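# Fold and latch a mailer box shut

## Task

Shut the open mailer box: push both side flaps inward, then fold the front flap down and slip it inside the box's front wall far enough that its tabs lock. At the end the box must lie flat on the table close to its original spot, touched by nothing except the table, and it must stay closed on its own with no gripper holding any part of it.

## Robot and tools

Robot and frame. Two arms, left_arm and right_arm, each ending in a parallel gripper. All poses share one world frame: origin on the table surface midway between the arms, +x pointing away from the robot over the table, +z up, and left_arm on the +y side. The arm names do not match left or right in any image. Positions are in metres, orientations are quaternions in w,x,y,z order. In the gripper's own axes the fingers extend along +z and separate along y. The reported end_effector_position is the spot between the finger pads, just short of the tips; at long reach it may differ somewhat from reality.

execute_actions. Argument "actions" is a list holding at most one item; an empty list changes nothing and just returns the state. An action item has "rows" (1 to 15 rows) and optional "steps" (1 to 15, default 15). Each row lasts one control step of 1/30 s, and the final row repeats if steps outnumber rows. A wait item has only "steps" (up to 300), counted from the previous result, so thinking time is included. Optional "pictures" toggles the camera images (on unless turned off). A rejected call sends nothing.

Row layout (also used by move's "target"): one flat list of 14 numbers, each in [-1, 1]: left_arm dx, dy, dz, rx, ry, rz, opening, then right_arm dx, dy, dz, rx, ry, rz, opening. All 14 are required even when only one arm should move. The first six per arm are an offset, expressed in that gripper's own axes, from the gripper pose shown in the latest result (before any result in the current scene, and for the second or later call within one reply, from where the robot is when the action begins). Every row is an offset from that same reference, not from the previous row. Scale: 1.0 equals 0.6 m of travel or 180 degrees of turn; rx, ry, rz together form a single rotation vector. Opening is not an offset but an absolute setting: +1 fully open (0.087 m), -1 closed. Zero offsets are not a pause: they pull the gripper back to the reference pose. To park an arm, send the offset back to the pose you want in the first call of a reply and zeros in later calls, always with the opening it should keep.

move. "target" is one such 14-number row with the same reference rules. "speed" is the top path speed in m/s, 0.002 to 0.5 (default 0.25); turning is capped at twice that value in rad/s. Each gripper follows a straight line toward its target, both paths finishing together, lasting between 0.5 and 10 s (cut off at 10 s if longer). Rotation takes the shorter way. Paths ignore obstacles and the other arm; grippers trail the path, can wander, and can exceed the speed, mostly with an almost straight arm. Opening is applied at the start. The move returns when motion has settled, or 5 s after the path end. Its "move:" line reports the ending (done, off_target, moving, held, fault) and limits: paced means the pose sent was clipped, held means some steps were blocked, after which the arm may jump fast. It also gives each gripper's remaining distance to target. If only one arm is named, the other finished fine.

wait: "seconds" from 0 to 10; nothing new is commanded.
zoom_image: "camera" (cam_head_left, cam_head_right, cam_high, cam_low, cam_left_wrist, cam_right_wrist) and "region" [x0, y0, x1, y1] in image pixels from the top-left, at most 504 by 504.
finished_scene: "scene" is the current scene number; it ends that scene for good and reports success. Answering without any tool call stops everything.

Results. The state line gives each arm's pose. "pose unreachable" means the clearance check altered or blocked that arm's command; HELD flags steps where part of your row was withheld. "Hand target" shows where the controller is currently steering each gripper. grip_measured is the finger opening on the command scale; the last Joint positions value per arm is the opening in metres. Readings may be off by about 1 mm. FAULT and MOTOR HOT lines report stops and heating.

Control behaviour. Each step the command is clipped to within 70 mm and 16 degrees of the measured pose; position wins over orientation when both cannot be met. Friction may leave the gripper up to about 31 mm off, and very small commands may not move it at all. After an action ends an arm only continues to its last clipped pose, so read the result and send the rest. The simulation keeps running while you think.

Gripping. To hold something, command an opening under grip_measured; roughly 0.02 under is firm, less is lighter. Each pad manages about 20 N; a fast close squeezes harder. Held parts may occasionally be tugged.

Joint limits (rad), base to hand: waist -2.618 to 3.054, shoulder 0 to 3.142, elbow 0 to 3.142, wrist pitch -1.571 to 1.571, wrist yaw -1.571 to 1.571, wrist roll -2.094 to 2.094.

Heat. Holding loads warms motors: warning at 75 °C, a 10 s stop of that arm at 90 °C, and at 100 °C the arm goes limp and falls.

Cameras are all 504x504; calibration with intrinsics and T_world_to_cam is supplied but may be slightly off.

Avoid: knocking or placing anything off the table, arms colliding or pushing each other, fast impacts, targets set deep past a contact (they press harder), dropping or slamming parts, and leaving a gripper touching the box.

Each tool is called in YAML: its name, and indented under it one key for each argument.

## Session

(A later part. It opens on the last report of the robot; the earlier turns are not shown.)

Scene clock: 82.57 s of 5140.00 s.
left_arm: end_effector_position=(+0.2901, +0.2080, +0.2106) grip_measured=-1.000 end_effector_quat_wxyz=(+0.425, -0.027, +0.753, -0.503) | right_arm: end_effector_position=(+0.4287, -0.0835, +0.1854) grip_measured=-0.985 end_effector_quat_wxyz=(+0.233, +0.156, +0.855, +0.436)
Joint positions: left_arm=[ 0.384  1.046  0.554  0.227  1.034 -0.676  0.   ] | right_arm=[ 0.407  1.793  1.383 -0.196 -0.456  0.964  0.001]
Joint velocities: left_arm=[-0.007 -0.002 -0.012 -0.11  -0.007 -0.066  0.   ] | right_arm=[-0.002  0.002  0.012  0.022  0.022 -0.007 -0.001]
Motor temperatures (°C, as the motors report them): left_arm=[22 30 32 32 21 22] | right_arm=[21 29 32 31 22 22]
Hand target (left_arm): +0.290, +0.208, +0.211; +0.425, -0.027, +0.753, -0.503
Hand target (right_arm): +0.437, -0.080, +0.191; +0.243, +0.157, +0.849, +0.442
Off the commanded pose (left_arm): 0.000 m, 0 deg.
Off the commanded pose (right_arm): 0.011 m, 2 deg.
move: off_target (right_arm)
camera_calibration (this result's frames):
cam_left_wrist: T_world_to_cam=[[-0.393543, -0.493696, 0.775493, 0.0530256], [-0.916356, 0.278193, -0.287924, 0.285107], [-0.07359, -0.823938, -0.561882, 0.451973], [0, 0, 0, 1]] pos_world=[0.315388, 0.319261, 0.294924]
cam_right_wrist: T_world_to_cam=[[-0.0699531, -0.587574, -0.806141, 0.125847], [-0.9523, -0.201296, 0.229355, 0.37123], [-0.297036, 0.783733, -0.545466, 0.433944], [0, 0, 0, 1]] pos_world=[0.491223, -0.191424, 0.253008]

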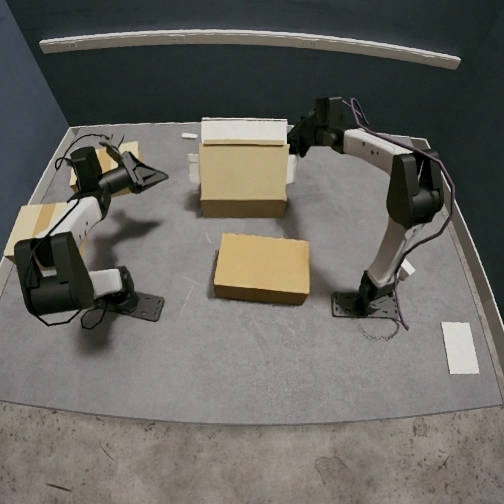

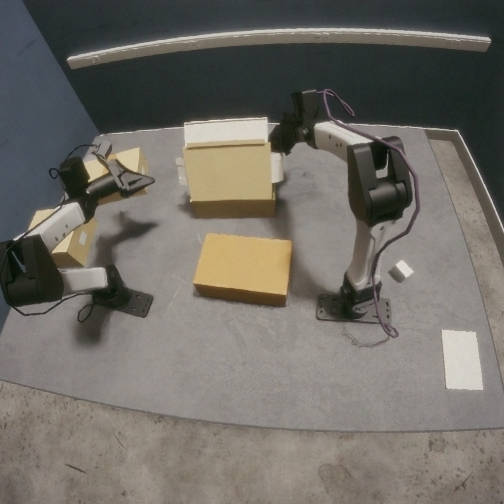

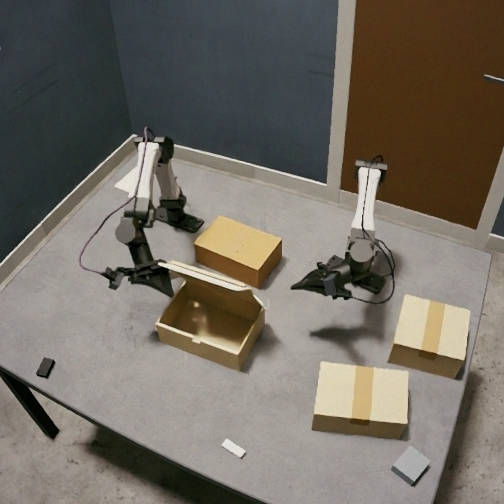

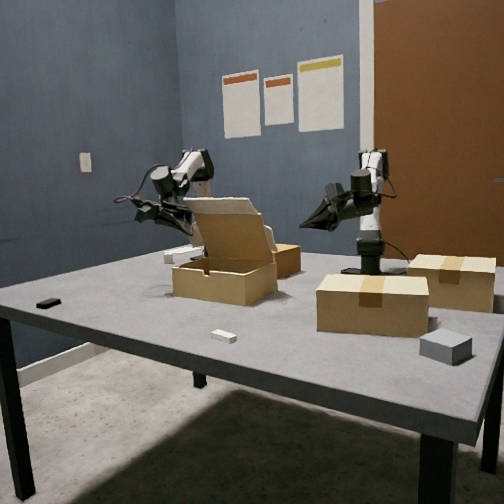

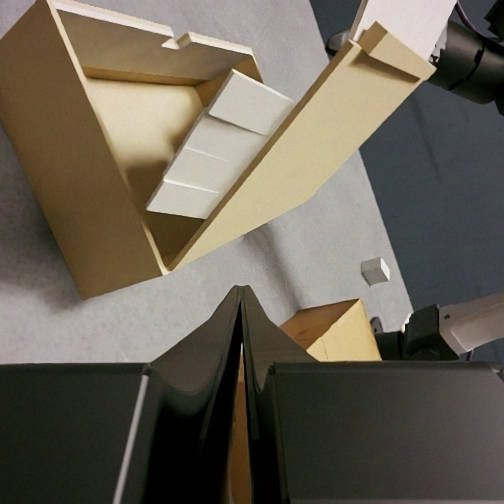

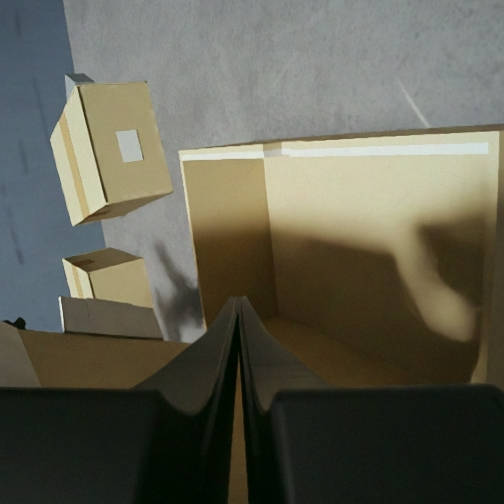

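move:
  target: [0.046,-0.047,0.071,0,0,0,-1,0.028,-0.002,-0.018,0,0,0,-1]
  speed: 0.1

move:
  target: [-0.056,0.109,0.109,0,0,0,-1,0,0,0,0,0,0,-1]
  speed: 0.08

Scene clock: 85.90 s of 5140.00 s.
left_arm: end_effector_position=(+0.2952, +0.1516, +0.2228) grip_measured=-1.000 end_effector_quat_wxyz=(+0.434, -0.021, +0.746, -0.505) | right_arm: end_effector_position=(+0.4124, -0.0849, +0.1796) grip_measured=-0.985 end_effector_quat_wxyz=(+0.226, +0.157, +0.860, +0.430)
Joint positions: left_arm=[ 0.106  1.033  0.554  0.322  0.764 -0.779  0.   ] | right_arm=[ 0.419  1.747  1.318 -0.195 -0.446  0.966  0.001]
Joint velocities: left_arm=[ 0.002 -0.012 -0.012  0.007 -0.037  0.022  0.   ] | right_arm=[-0.002  0.002 -0.007 -0.022  0.051  0.066  0.   ]
Motor temperatures (°C, as the motors report them): left_arm=[22 30 32 32 21 22] | right_arm=[21 30 32 31 22 22]
Hand target (left_arm): +0.291, +0.150, +0.212; +0.424, -0.028, +0.751, -0.505
Hand target (right_arm): +0.409, -0.083, +0.185; +0.233, +0.156, +0.855, +0.436
Off the commanded pose (left_arm): 0.014 m, 2 deg.
Off the commanded pose (right_arm): 0.007 m, 1 deg.
move: off_target (left_arm)
camera_calibration (this result's frames):
cam_left_wrist: T_world_to_cam=[[-0.414022, -0.489999, 0.767129, 0.0250895], [-0.908313, 0.277574, -0.312921, 0.312284], [-0.0596038, -0.82635, -0.559994, 0.40848], [0, 0, 0, 1]] pos_world=[0.318386, 0.26316, 0.30722]
cam_right_wrist: T_world_to_cam=[[-0.0804661, -0.59649, -0.798577, 0.121422], [-0.947815, -0.202178, 0.246519, 0.351709], [-0.308501, 0.776739, -0.549093, 0.431794], [0, 0, 0, 1]] pos_world=[0.476334, -0.191856, 0.247357]

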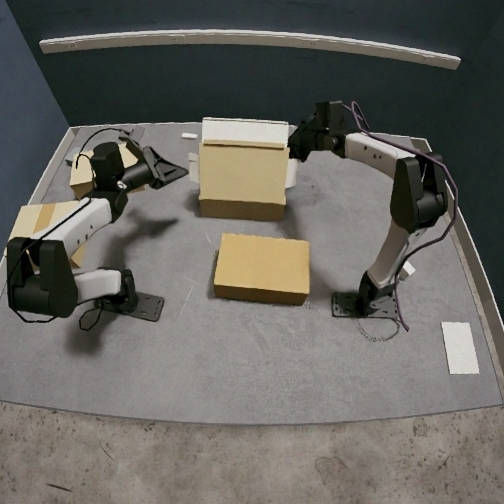

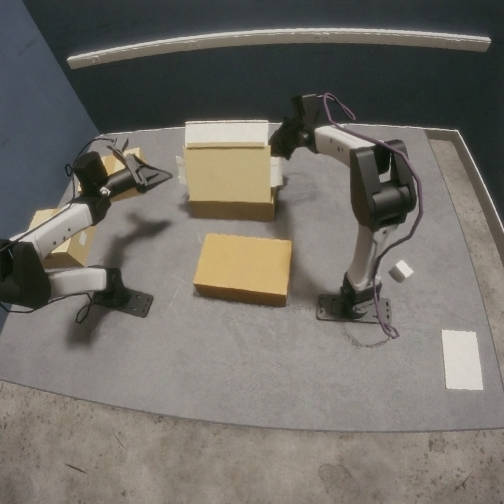

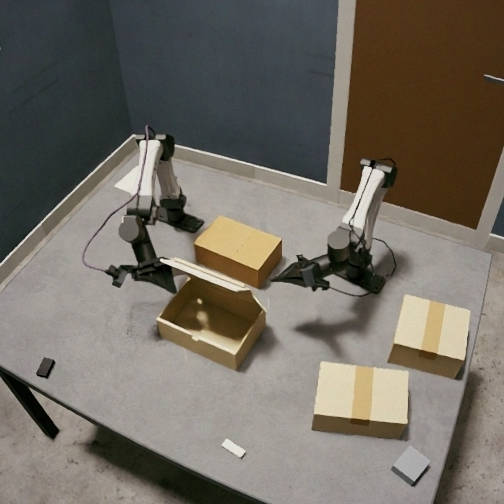

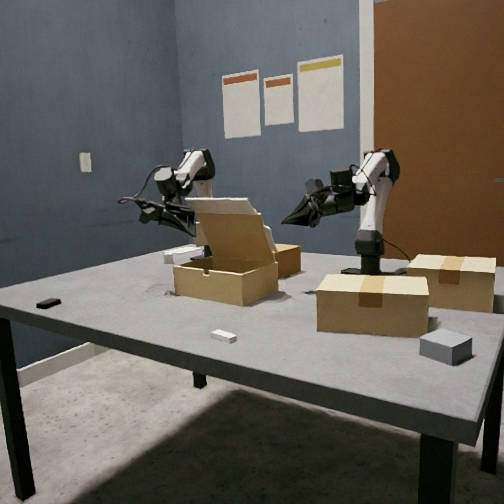

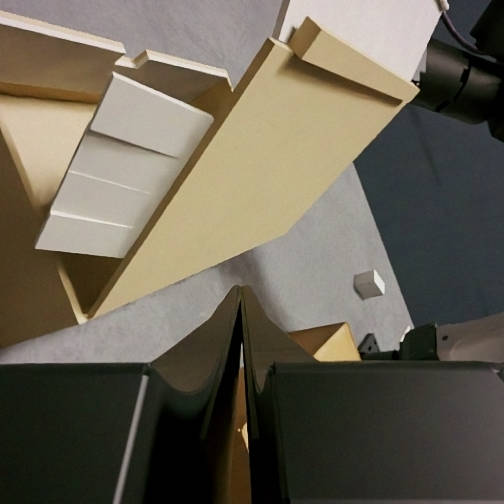

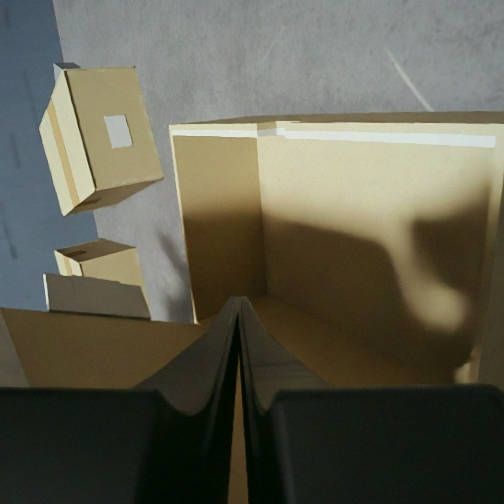

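Scene clock: 87.43 s of 5140.00 s.
left_arm: end_effector_position=(+0.3819, +0.1501, +0.1828) grip_measured=-1.000 end_effector_quat_wxyz=(+0.431, -0.023, +0.747, -0.505) | right_arm: end_effector_position=(+0.4124, -0.0849, +0.1796) grip_measured=-0.985 end_effector_quat_wxyz=(+0.226, +0.157, +0.860, +0.430)
Joint positions: left_arm=[ 0.12   1.511  0.704  0.641  0.778 -0.777  0.   ] | right_arm=[ 0.419  1.747  1.318 -0.195 -0.446  0.966  0.001]
Joint velocities: left_arm=[-0.007 -0.012 -0.022  0.037  0.022  0.007  0.   ] | right_arm=[ 0.012 -0.012 -0.012  0.022  0.022 -0.022  0.001]
Motor temperatures (°C, as the motors report them): left_arm=[22 29 32 32 21 22] | right_arm=[21 30 32 31 22 22]
Hand target (left_arm): +0.387, +0.152, +0.183; +0.434, -0.021, +0.746, -0.504
Hand target (right_arm): +0.412, -0.085, +0.180; +0.226, +0.157, +0.860, +0.430
Off the commanded pose (left_arm): 0.006 m, 0 deg.
Off the commanded pose (right_arm): 0.000 m, 0 deg.
move: done
camera_calibration (this result's frames):
cam_left_wrist: T_world_to_cam=[[-0.409186, -0.489389, 0.770108, 0.0884123], [-0.910196, 0.278229, -0.30681, 0.378417], [-0.0641166, -0.826491, -0.559287, 0.391639], [0, 0, 0, 1]] pos_world=[0.405721, 0.261668, 0.267054]
cam_right_wrist: T_world_to_cam=[[-0.0804661, -0.59649, -0.798577, 0.121422], [-0.947815, -0.202178, 0.246519, 0.351709], [-0.308501, 0.776739, -0.549093, 0.431794], [0, 0, 0, 1]] pos_world=[0.476334, -0.191856, 0.247357]

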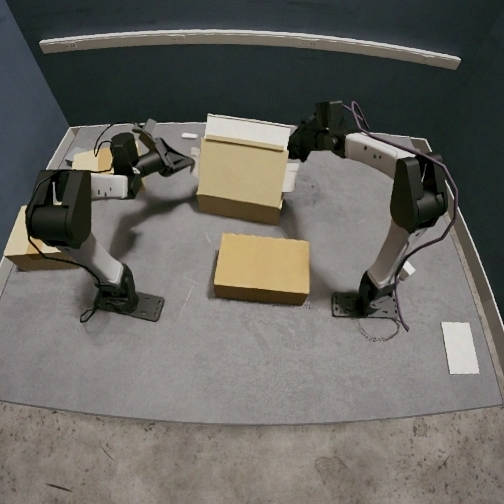

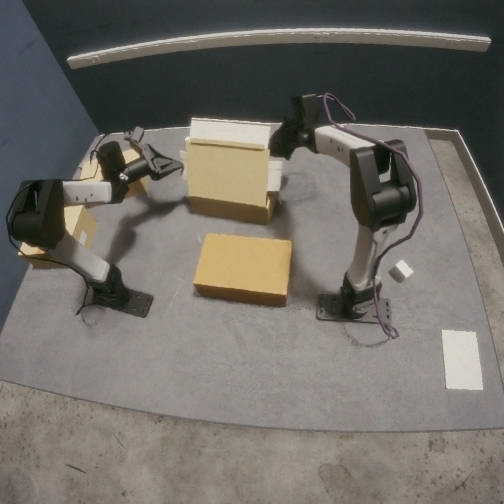

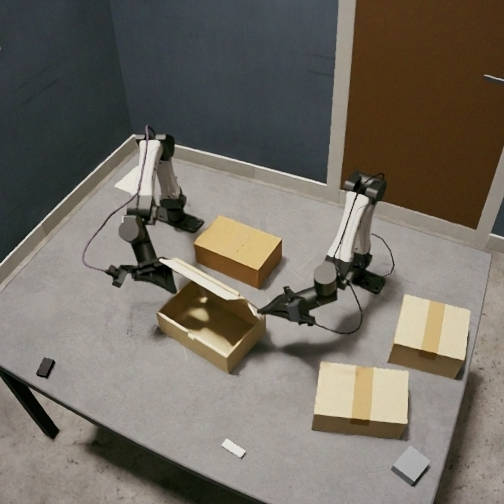

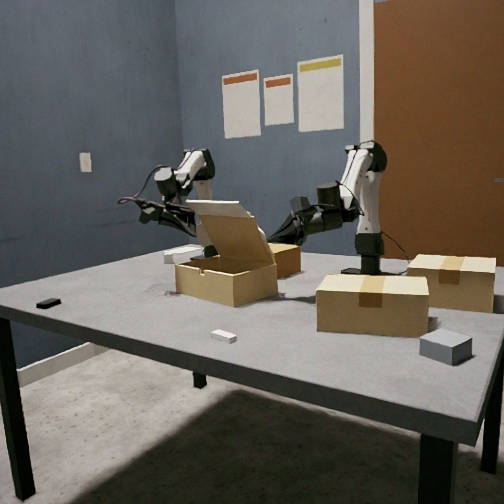

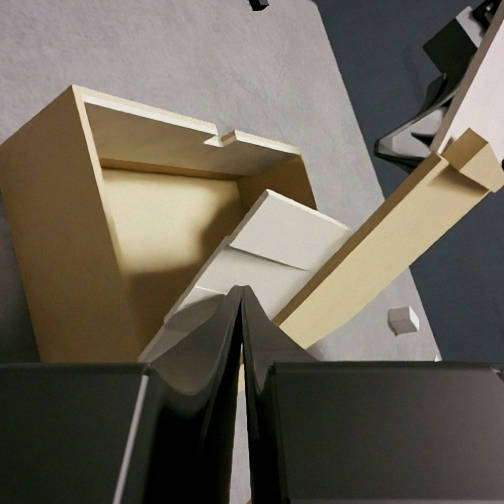

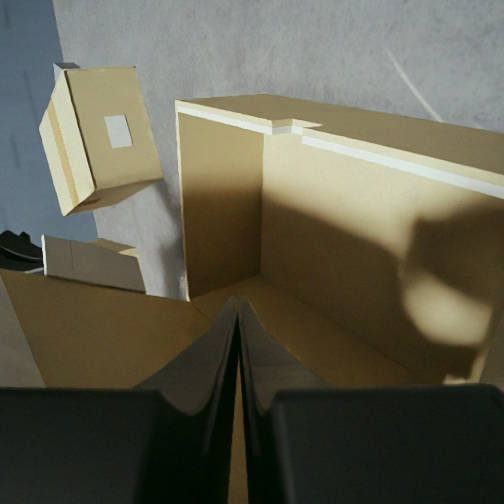

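move:
  target: [0.029,-0.034,0.072,0,0,0,-1,0,0,0,0,0,0,-1]
  speed: 0.06

Scene clock: 90.97 s of 5140.00 s.
left_arm: end_effector_position=(+0.3880, +0.1033, +0.1846) grip_measured=-1.000 end_effector_quat_wxyz=(+0.432, -0.020, +0.746, -0.506) | right_arm: end_effector_position=(+0.4124, -0.0849, +0.1796) grip_measured=-0.985 end_effector_quat_wxyz=(+0.226, +0.157, +0.860, +0.430)
Joint positions: left_arm=[-0.033  1.559  0.747  0.671  0.631 -0.808  0.   ] | right_arm=[ 0.419  1.747  1.318 -0.195 -0.446  0.966  0.001]
Joint velocities: left_arm=[ 0.012 -0.022 -0.017 -0.007 -0.022 -0.022  0.   ] | right_arm=[-0.007 -0.002 -0.022 -0.051 -0.022 -0.066  0.001]
Motor temperatures (°C, as the motors report them): left_arm=[22 30 33 32 21 22] | right_arm=[21 30 33 31 22 22]
Hand target (left_arm): +0.392, +0.100, +0.183; +0.431, -0.024, +0.746, -0.507
Hand target (right_arm): +0.412, -0.085, +0.180; +0.226, +0.157, +0.860, +0.430
Off the commanded pose (left_arm): 0.005 m, 0 deg.
Off the commanded pose (right_arm): 0.000 m, 0 deg.
move: done
camera_calibration (this result's frames):
cam_left_wrist: T_world_to_cam=[[-0.414948, -0.487119, 0.768462, 0.0689421], [-0.907584, 0.281111, -0.311878, 0.397158], [-0.0641012, -0.826857, -0.558747, 0.354306], [0, 0, 0, 1]] pos_world=[0.411773, 0.214898, 0.268853]
cam_right_wrist: T_world_to_cam=[[-0.0804661, -0.59649, -0.798577, 0.121422], [-0.947815, -0.202178, 0.246519, 0.351709], [-0.308501, 0.776739, -0.549093, 0.431794], [0, 0, 0, 1]] pos_world=[0.476334, -0.191856, 0.247357]

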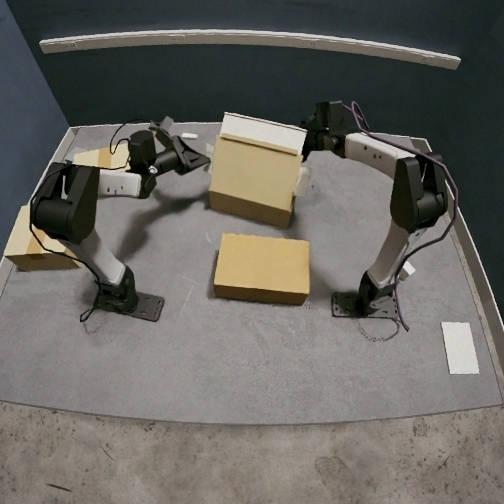

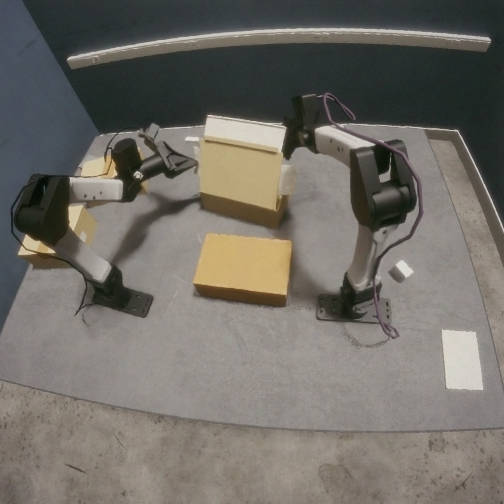

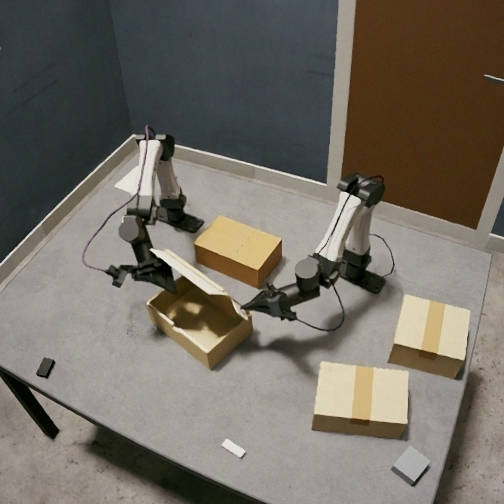

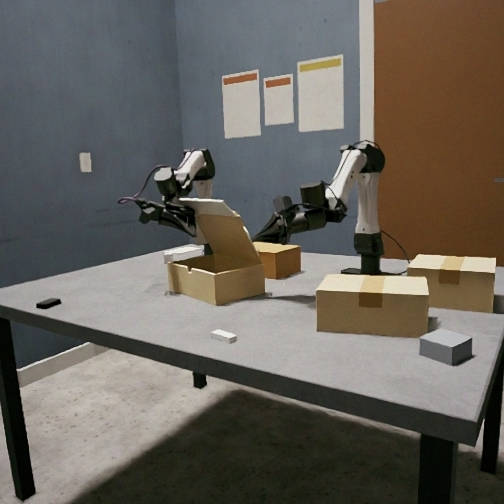

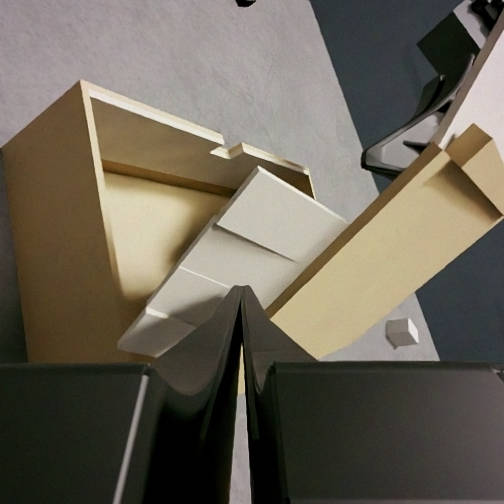

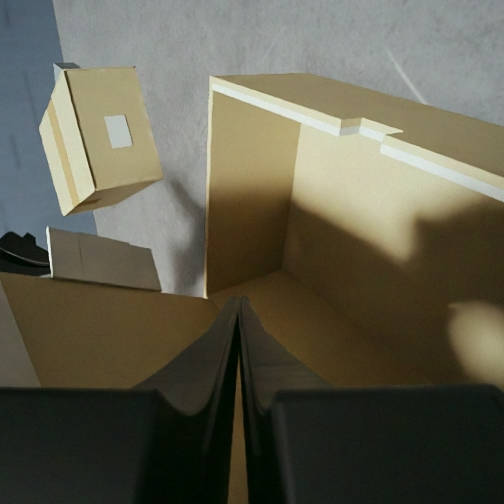

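move:
  target: [-0.01,0.032,-0.153,0,0,0,-1,-0.143,-0.142,-0.15,0,0,0,-1]
  speed: 0.12

move:
  target: [0.125,0.154,0.023,0,0,0,-1,0.054,-0.175,0.115,0,0,0,-1]
  speed: 0.12

Scene clock: 104.90 s of 5140.00 s.
left_arm: end_effector_position=(+0.3442, +0.1807, +0.1948) grip_measured=-1.000 end_effector_quat_wxyz=(+0.448, -0.007, +0.739, -0.504) | right_arm: end_effector_position=(+0.4271, -0.2331, +0.1677) grip_measured=-0.985 end_effector_quat_wxyz=(+0.217, +0.168, +0.861, +0.429)
Joint positions: left_arm=[ 0.235  1.329  0.588  0.594  0.897 -0.74   0.   ] | right_arm=[ 0.014  1.747  1.318 -0.396 -0.75   0.66   0.001]
Joint velocities: left_arm=[-0.002  0.002 -0.002  0.095 -0.037  0.007  0.   ] | right_arm=[-0.012  0.012 -0.007 -0.051 -0.051 -0.007  0.   ]
Motor temperatures (°C, as the motors report them): left_arm=[22 30 34 33 21 22] | right_arm=[21 31 33 31 22 22]
Hand target (left_arm): +0.338, +0.183, +0.184; +0.433, -0.019, +0.747, -0.504
Hand target (right_arm): +0.430, -0.233, +0.180; +0.227, +0.158, +0.858, +0.433
Off the commanded pose (left_arm): 0.013 m, 2 deg.
Off the commanded pose (right_arm): 0.013 m, 2 deg.
After step 90, 9.10 s passed at rest.
move: off_target (left_arm, right_arm)
camera_calibration (this result's frames):
cam_left_wrist: T_world_to_cam=[[-0.447706, -0.491935, 0.746699, 0.097023], [-0.893193, 0.285281, -0.347594, 0.340058], [-0.0420255, -0.822566, -0.567115, 0.414507], [0, 0, 0, 1]] pos_world=[0.364595, 0.291676, 0.280828]
cam_right_wrist: T_world_to_cam=[[-0.108872, -0.591418, -0.798982, 0.0380559], [-0.943311, -0.192054, 0.2707, 0.334988], [-0.313545, 0.78316, -0.536982, 0.546497], [0, 0, 0, 1]] pos_world=[0.491492, -0.341152, 0.233183]

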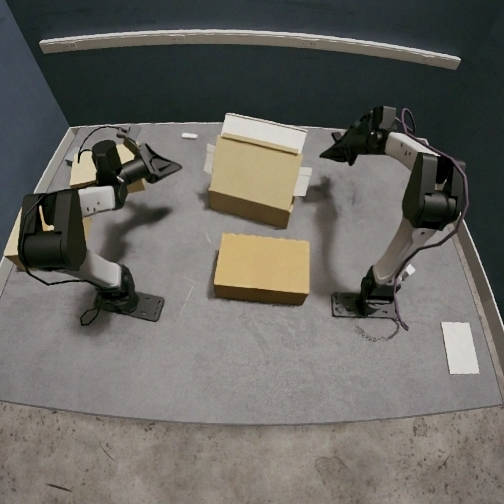

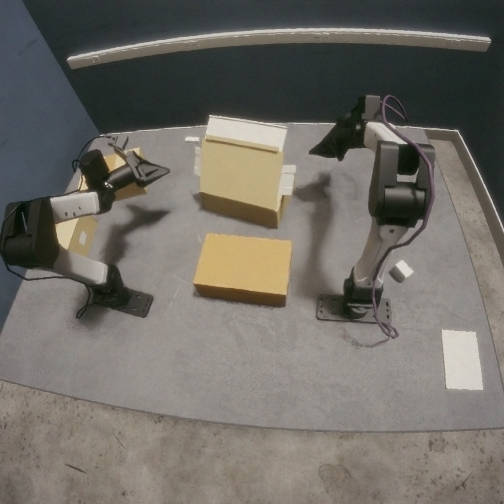

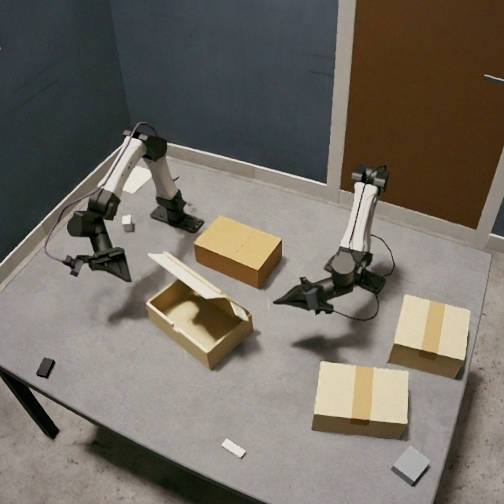

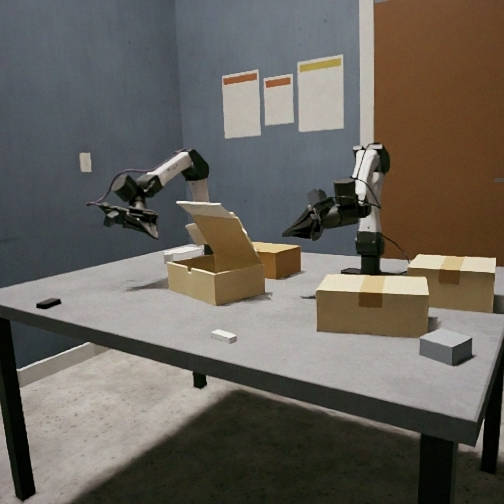

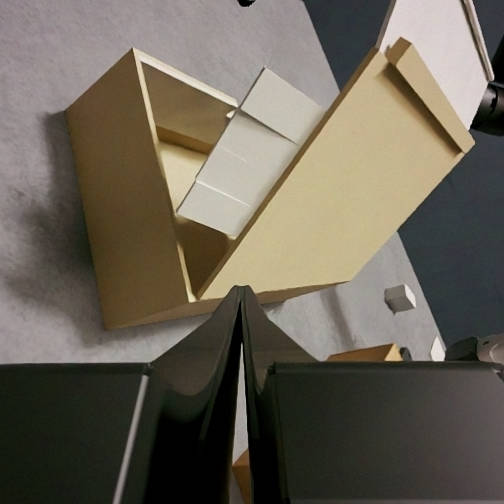

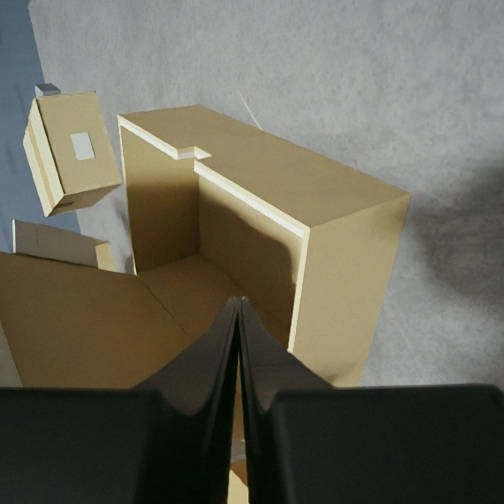

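Scene clock: 106.67 s of 5140.00 s.
left_arm: end_effector_position=(+0.3546, +0.1816, +0.0830) grip_measured=-1.000 end_effector_quat_wxyz=(+0.461, +0.004, +0.732, -0.502) | right_arm: end_effector_position=(+0.4265, -0.2330, +0.0451) grip_measured=-0.985 end_effector_quat_wxyz=(+0.219, +0.167, +0.860, +0.429)
Joint positions: left_arm=[ 0.235  1.856  0.42   1.322  0.897 -0.733  0.   ] | right_arm=[ 0.014  1.94   1.029  0.091 -0.75   0.66   0.001]
Joint velocities: left_arm=[-0.002  0.007 -0.007 -0.022  0.022  0.007  0.   ] | right_arm=[-0.027  0.002  0.007 -0.007  0.037 -0.095 -0.   ]
Motor temperatures (°C, as the motors report them): left_arm=[22 30 33 33 21 22] | right_arm=[21 32 33 31 22 22]
Hand target (left_arm): +0.348, +0.180, +0.073; +0.447, -0.007, +0.739, -0.504
Hand target (right_arm): +0.424, -0.232, +0.039; +0.217, +0.168, +0.861, +0.429
Off the commanded pose (left_arm): 0.010 m, 2 deg.
Off the commanded pose (right_arm): 0.007 m, 0 deg.
move: done
camera_calibration (this result's frames):
cam_left_wrist: T_world_to_cam=[[-0.47554, -0.496675, 0.726069, 0.19797], [-0.87944, 0.288239, -0.378818, 0.307435], [-0.0211322, -0.818677, -0.573865, 0.3447], [0, 0, 0, 1]] pos_world=[0.371798, 0.29191, 0.170533]
cam_right_wrist: T_world_to_cam=[[-0.105216, -0.591533, -0.799386, -0.0615263], [-0.94454, -0.192015, 0.266409, 0.368378], [-0.311084, 0.783083, -0.538524, 0.479469], [0, 0, 0, 1]] pos_world=[0.490629, -0.341125, 0.110883]

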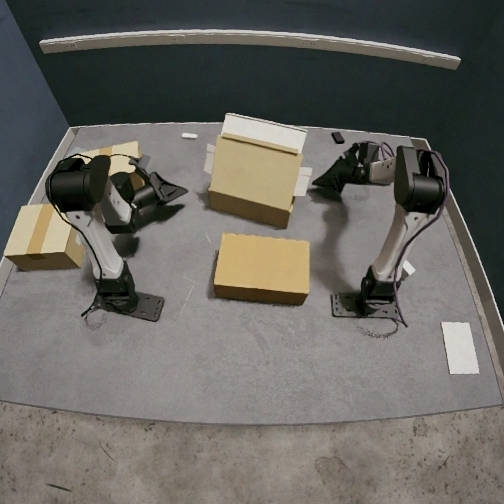

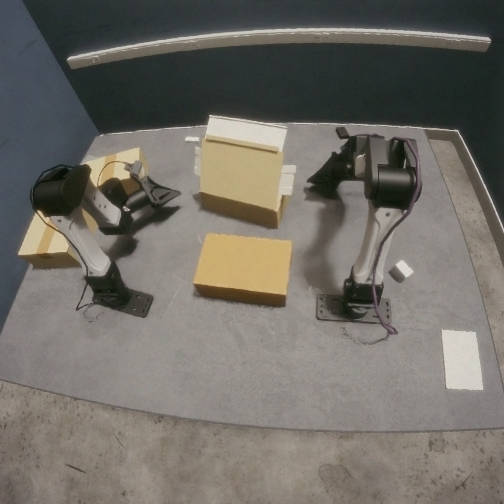

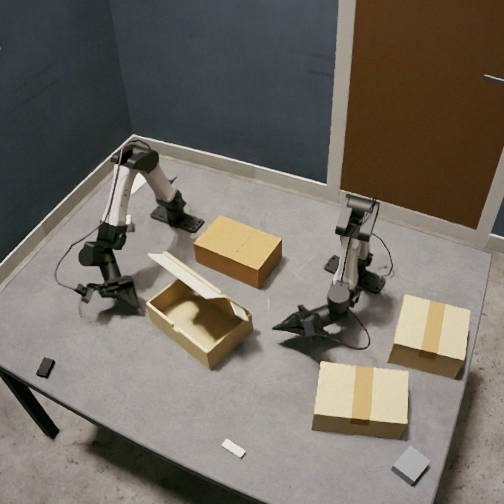

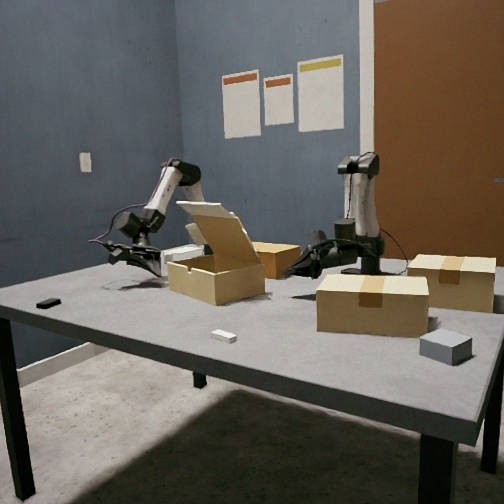

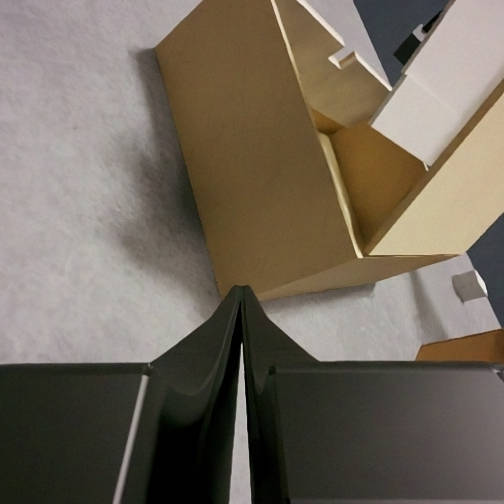

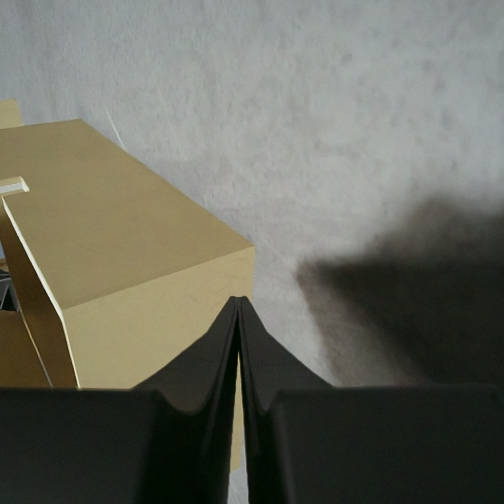

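move:
  target: [0.053,-0.009,0.052,0,0,0,-1,0.091,0.095,0.103,0,0,0,-1]
  speed: 0.07

Scene clock: 110.37 s of 5140.00 s.
left_arm: end_effector_position=(+0.3598, +0.1473, +0.0710) grip_measured=-1.000 end_effector_quat_wxyz=(+0.476, +0.004, +0.726, -0.497) | right_arm: end_effector_position=(+0.4283, -0.1468, +0.0469) grip_measured=-0.985 end_effector_quat_wxyz=(+0.233, +0.175, +0.862, +0.415)
Joint positions: left_arm=[ 0.097  1.961  0.42   1.469  0.74  -0.754  0.   ] | right_arm=[ 0.263  1.94   1.015  0.243 -0.525  0.872  0.001]
Joint velocities: left_arm=[-0.022  0.022 -0.012 -0.037  0.007  0.051  0.   ] | right_arm=[ 0.027 -0.002  0.002 -0.037  0.037 -0.007  0.001]
Motor temperatures (°C, as the motors report them): left_arm=[22 30 33 33 21 22] | right_arm=[21 32 33 31 22 22]
Hand target (left_arm): +0.355, +0.141, +0.064; +0.461, +0.003, +0.731, -0.503
Hand target (right_arm): +0.419, -0.135, +0.045; +0.218, +0.167, +0.861, +0.428
Off the commanded pose (left_arm): 0.011 m, 2 deg.
Off the commanded pose (right_arm): 0.017 m, 2 deg.
move: off_target (left_arm, right_arm)
camera_calibration (this result's frames):
cam_left_wrist: T_world_to_cam=[[-0.485126, -0.506334, 0.712937, 0.197977], [-0.874386, 0.271492, -0.40217, 0.319596], [0.0100756, -0.818485, -0.57444, 0.298673], [0, 0, 0, 1]] pos_world=[0.372485, 0.257934, 0.158957]
cam_right_wrist: T_world_to_cam=[[-0.113301, -0.609405, -0.784722, -0.00868005], [-0.953386, -0.155639, 0.25852, 0.395622], [-0.279676, 0.777433, -0.563364, 0.400369], [0, 0, 0, 1]] pos_world=[0.488171, -0.254976, 0.116466]

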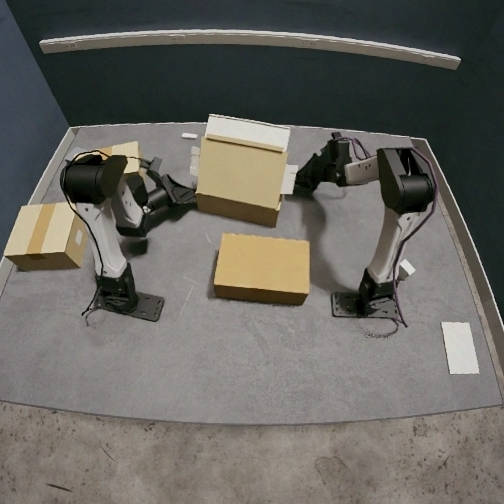

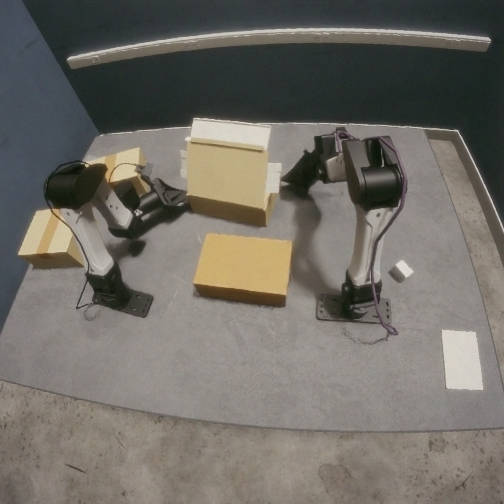

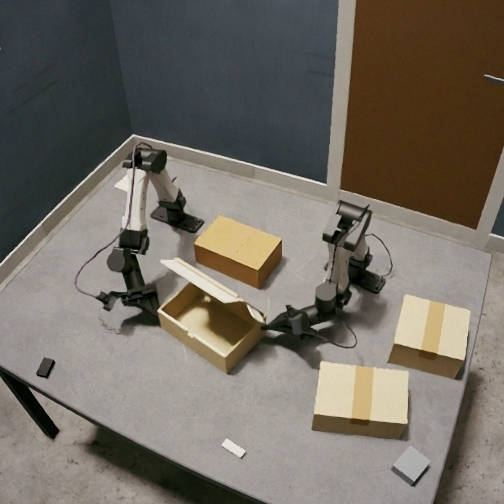

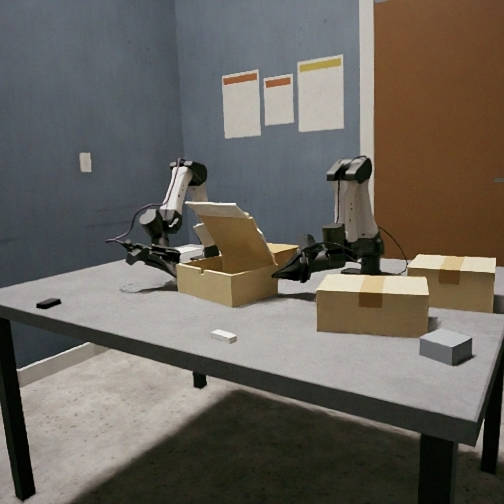

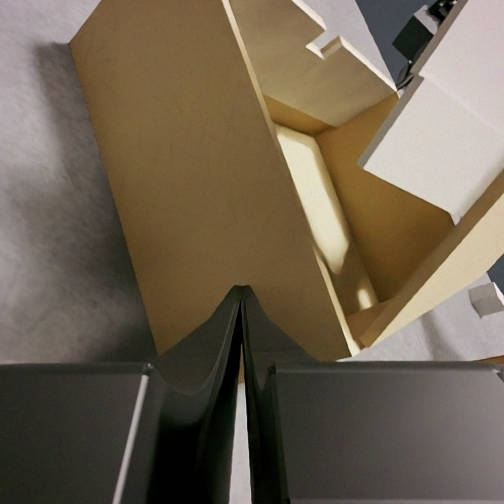

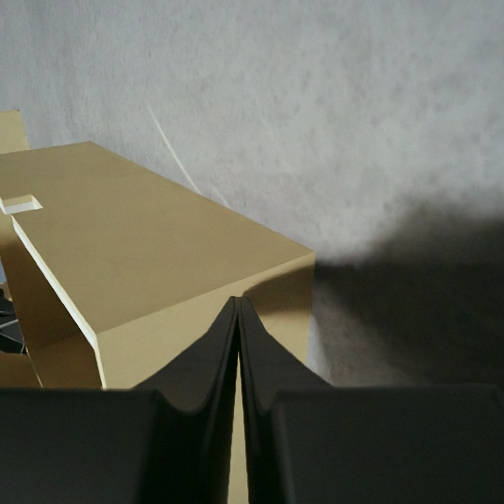

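move:
  target: [0.058,-0.052,-0.025,0,0,0,-1,-0.005,0.032,0.05,0,0,0,-1]
  speed: 0.05

Scene clock: 114.97 s of 5140.00 s.
left_arm: end_effector_position=(+0.3214, +0.1285, +0.0705) grip_measured=-1.000 end_effector_quat_wxyz=(+0.477, +0.003, +0.727, -0.494) | right_arm: end_effector_position=(+0.4571, -0.1355, +0.0473) grip_measured=-0.985 end_effector_quat_wxyz=(+0.259, +0.185, +0.859, +0.400)
Joint positions: left_arm=[-0.003  1.903  0.272  1.56   0.635 -0.756  0.   ] | right_arm=[ 0.296  2.006  1.115  0.243 -0.441  0.896  0.001]
Joint velocities: left_arm=[-0.012 -0.017  0.002 -0.037 -0.007 -0.022  0.   ] | right_arm=[ 0.012  0.007  0.002  0.007 -0.051 -0.051 -0.   ]
Motor temperatures (°C, as the motors report them): left_arm=[22 30 33 34 21 22] | right_arm=[21 32 32 31 22 22]
Hand target (left_arm): +0.316, +0.125, +0.071; +0.474, +0.003, +0.727, -0.497
Hand target (right_arm): +0.449, -0.119, +0.047; +0.234, +0.175, +0.862, +0.415
Off the commanded pose (left_arm): 0.006 m, 0 deg.
Off the commanded pose (right_arm): 0.019 m, 4 deg.
joint sent to its limit (left arm) — the command would take joint 4 (wrist pitch) past its upper limit, so that joint was sent only as far as its limit.
After step 90, 0.33 s passed at rest.
move: off_target (right_arm)
camera_calibration (this result's frames):
cam_left_wrist: T_world_to_cam=[[-0.482688, -0.513142, 0.709716, 0.17049], [-0.875673, 0.269391, -0.400781, 0.291543], [0.0144671, -0.814932, -0.579377, 0.281775], [0, 0, 0, 1]] pos_world=[0.333514, 0.238574, 0.1591]
cam_right_wrist: T_world_to_cam=[[-0.118141, -0.62612, -0.770725, 0.00104909], [-0.966992, -0.103922, 0.23265, 0.439165], [-0.225762, 0.772771, -0.593176, 0.375975], [0, 0, 0, 1]] pos_world=[0.509674, -0.244247, 0.121656]

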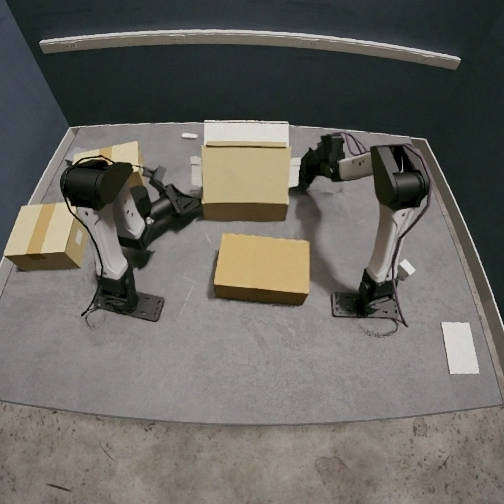

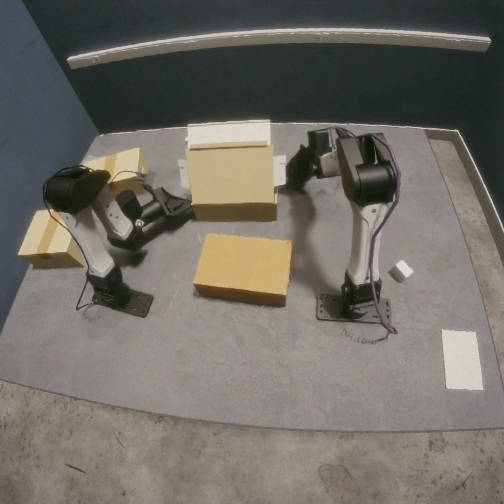

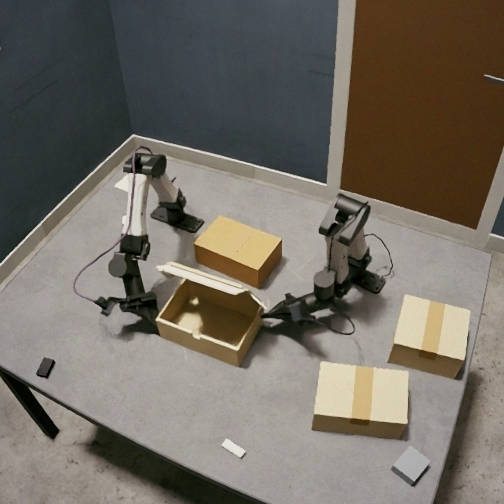

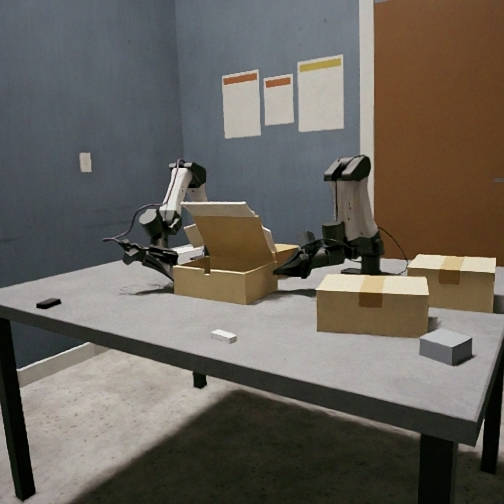

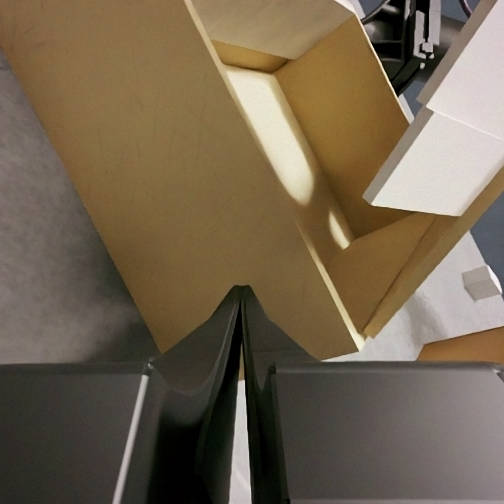

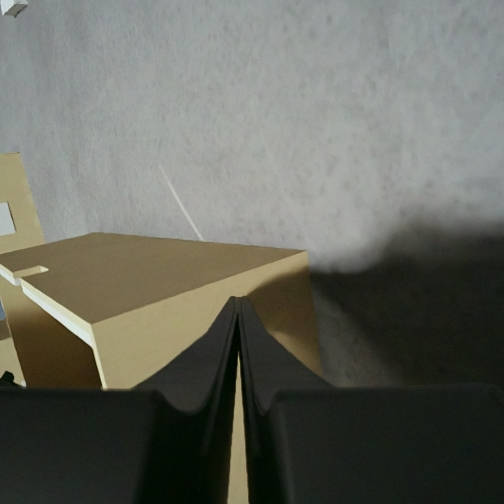

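move:
  target: [-0.097,0.033,-0.1,0,0,0,1,-0.07,-0.082,-0.079,0,0,0,-1]
  speed: 0.12

Scene clock: 124.13 s of 5140.00 s.
left_arm: end_effector_position=(+0.3167, +0.2086, +0.0968) grip_measured=+0.979 end_effector_quat_wxyz=(+0.477, +0.004, +0.728, -0.491) | right_arm: end_effector_position=(+0.4627, -0.2144, +0.0439) grip_measured=-0.985 end_effector_quat_wxyz=(+0.262, +0.189, +0.857, +0.401)
Joint positions: left_arm=[ 0.358  1.671  0.272  1.287  0.993 -0.7    0.087] | right_arm=[ 0.093  1.992  1.092  0.189 -0.593  0.76   0.001]
Joint velocities: left_arm=[-0.007  0.007  0.012 -0.007  0.007  0.007 -0.001] | right_arm=[-0.002 -0.007  0.012  0.022  0.022 -0.066  0.   ]
Motor temperatures (°C, as the motors report them): left_arm=[22 31 32 34 21 22] | right_arm=[21 33 33 31 22 22]
Hand target (left_arm): +0.321, +0.211, +0.100; +0.478, +0.005, +0.729, -0.491
Hand target (right_arm): +0.456, -0.215, +0.047; +0.259, +0.185, +0.859, +0.401
Off the commanded pose (left_arm): 0.006 m, 0 deg.
Off the commanded pose (right_arm): 0.007 m, 1 deg.
After step 90, 4.77 s passed at rest.
move: done
camera_calibration (this result's frames):
cam_left_wrist: T_world_to_cam=[[-0.48222, -0.51736, 0.706967, 0.191673], [-0.875921, 0.27089, -0.399226, 0.275988], [0.0150332, -0.811762, -0.583795, 0.362014], [0, 0, 0, 1]] pos_world=[0.32873, 0.31827, 0.186017]
cam_right_wrist: T_world_to_cam=[[-0.121624, -0.622277, -0.773291, -0.0477386], [-0.968812, -0.0950314, 0.228848, 0.440152], [-0.215894, 0.777008, -0.591311, 0.432481], [0, 0, 0, 1]] pos_world=[0.513988, -0.32392, 0.118087]

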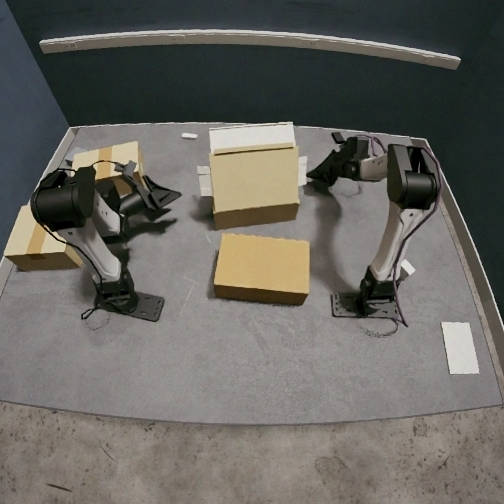

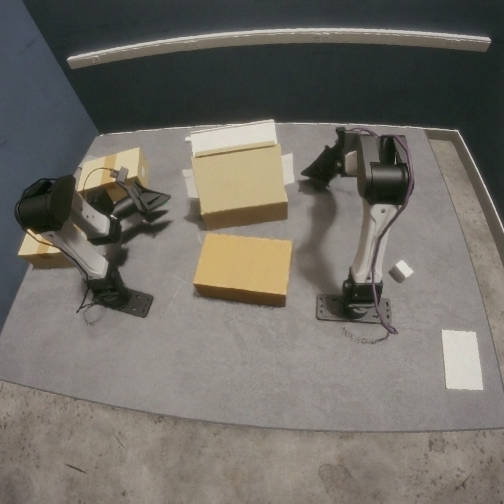

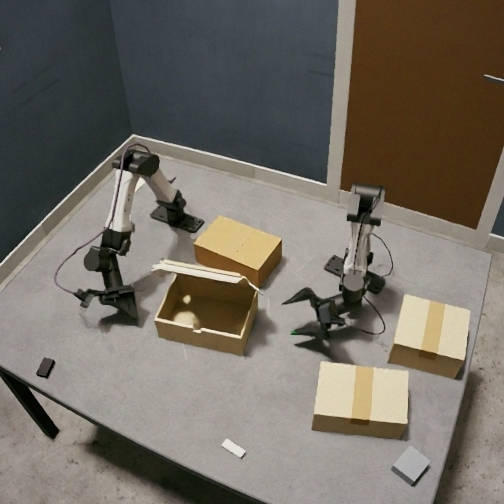

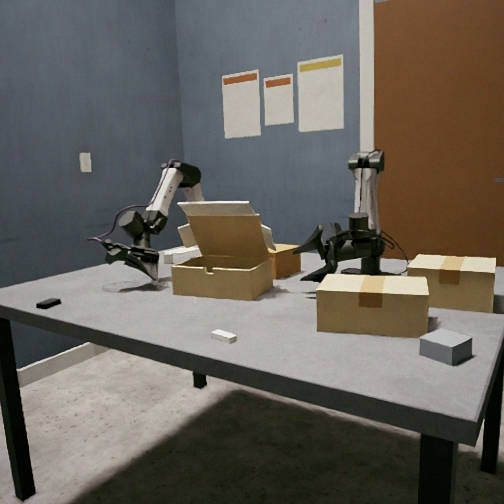

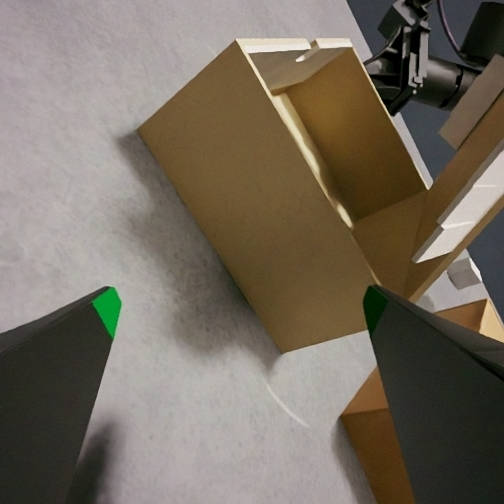

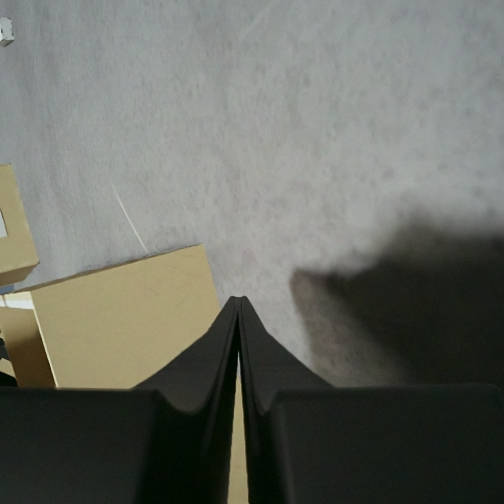

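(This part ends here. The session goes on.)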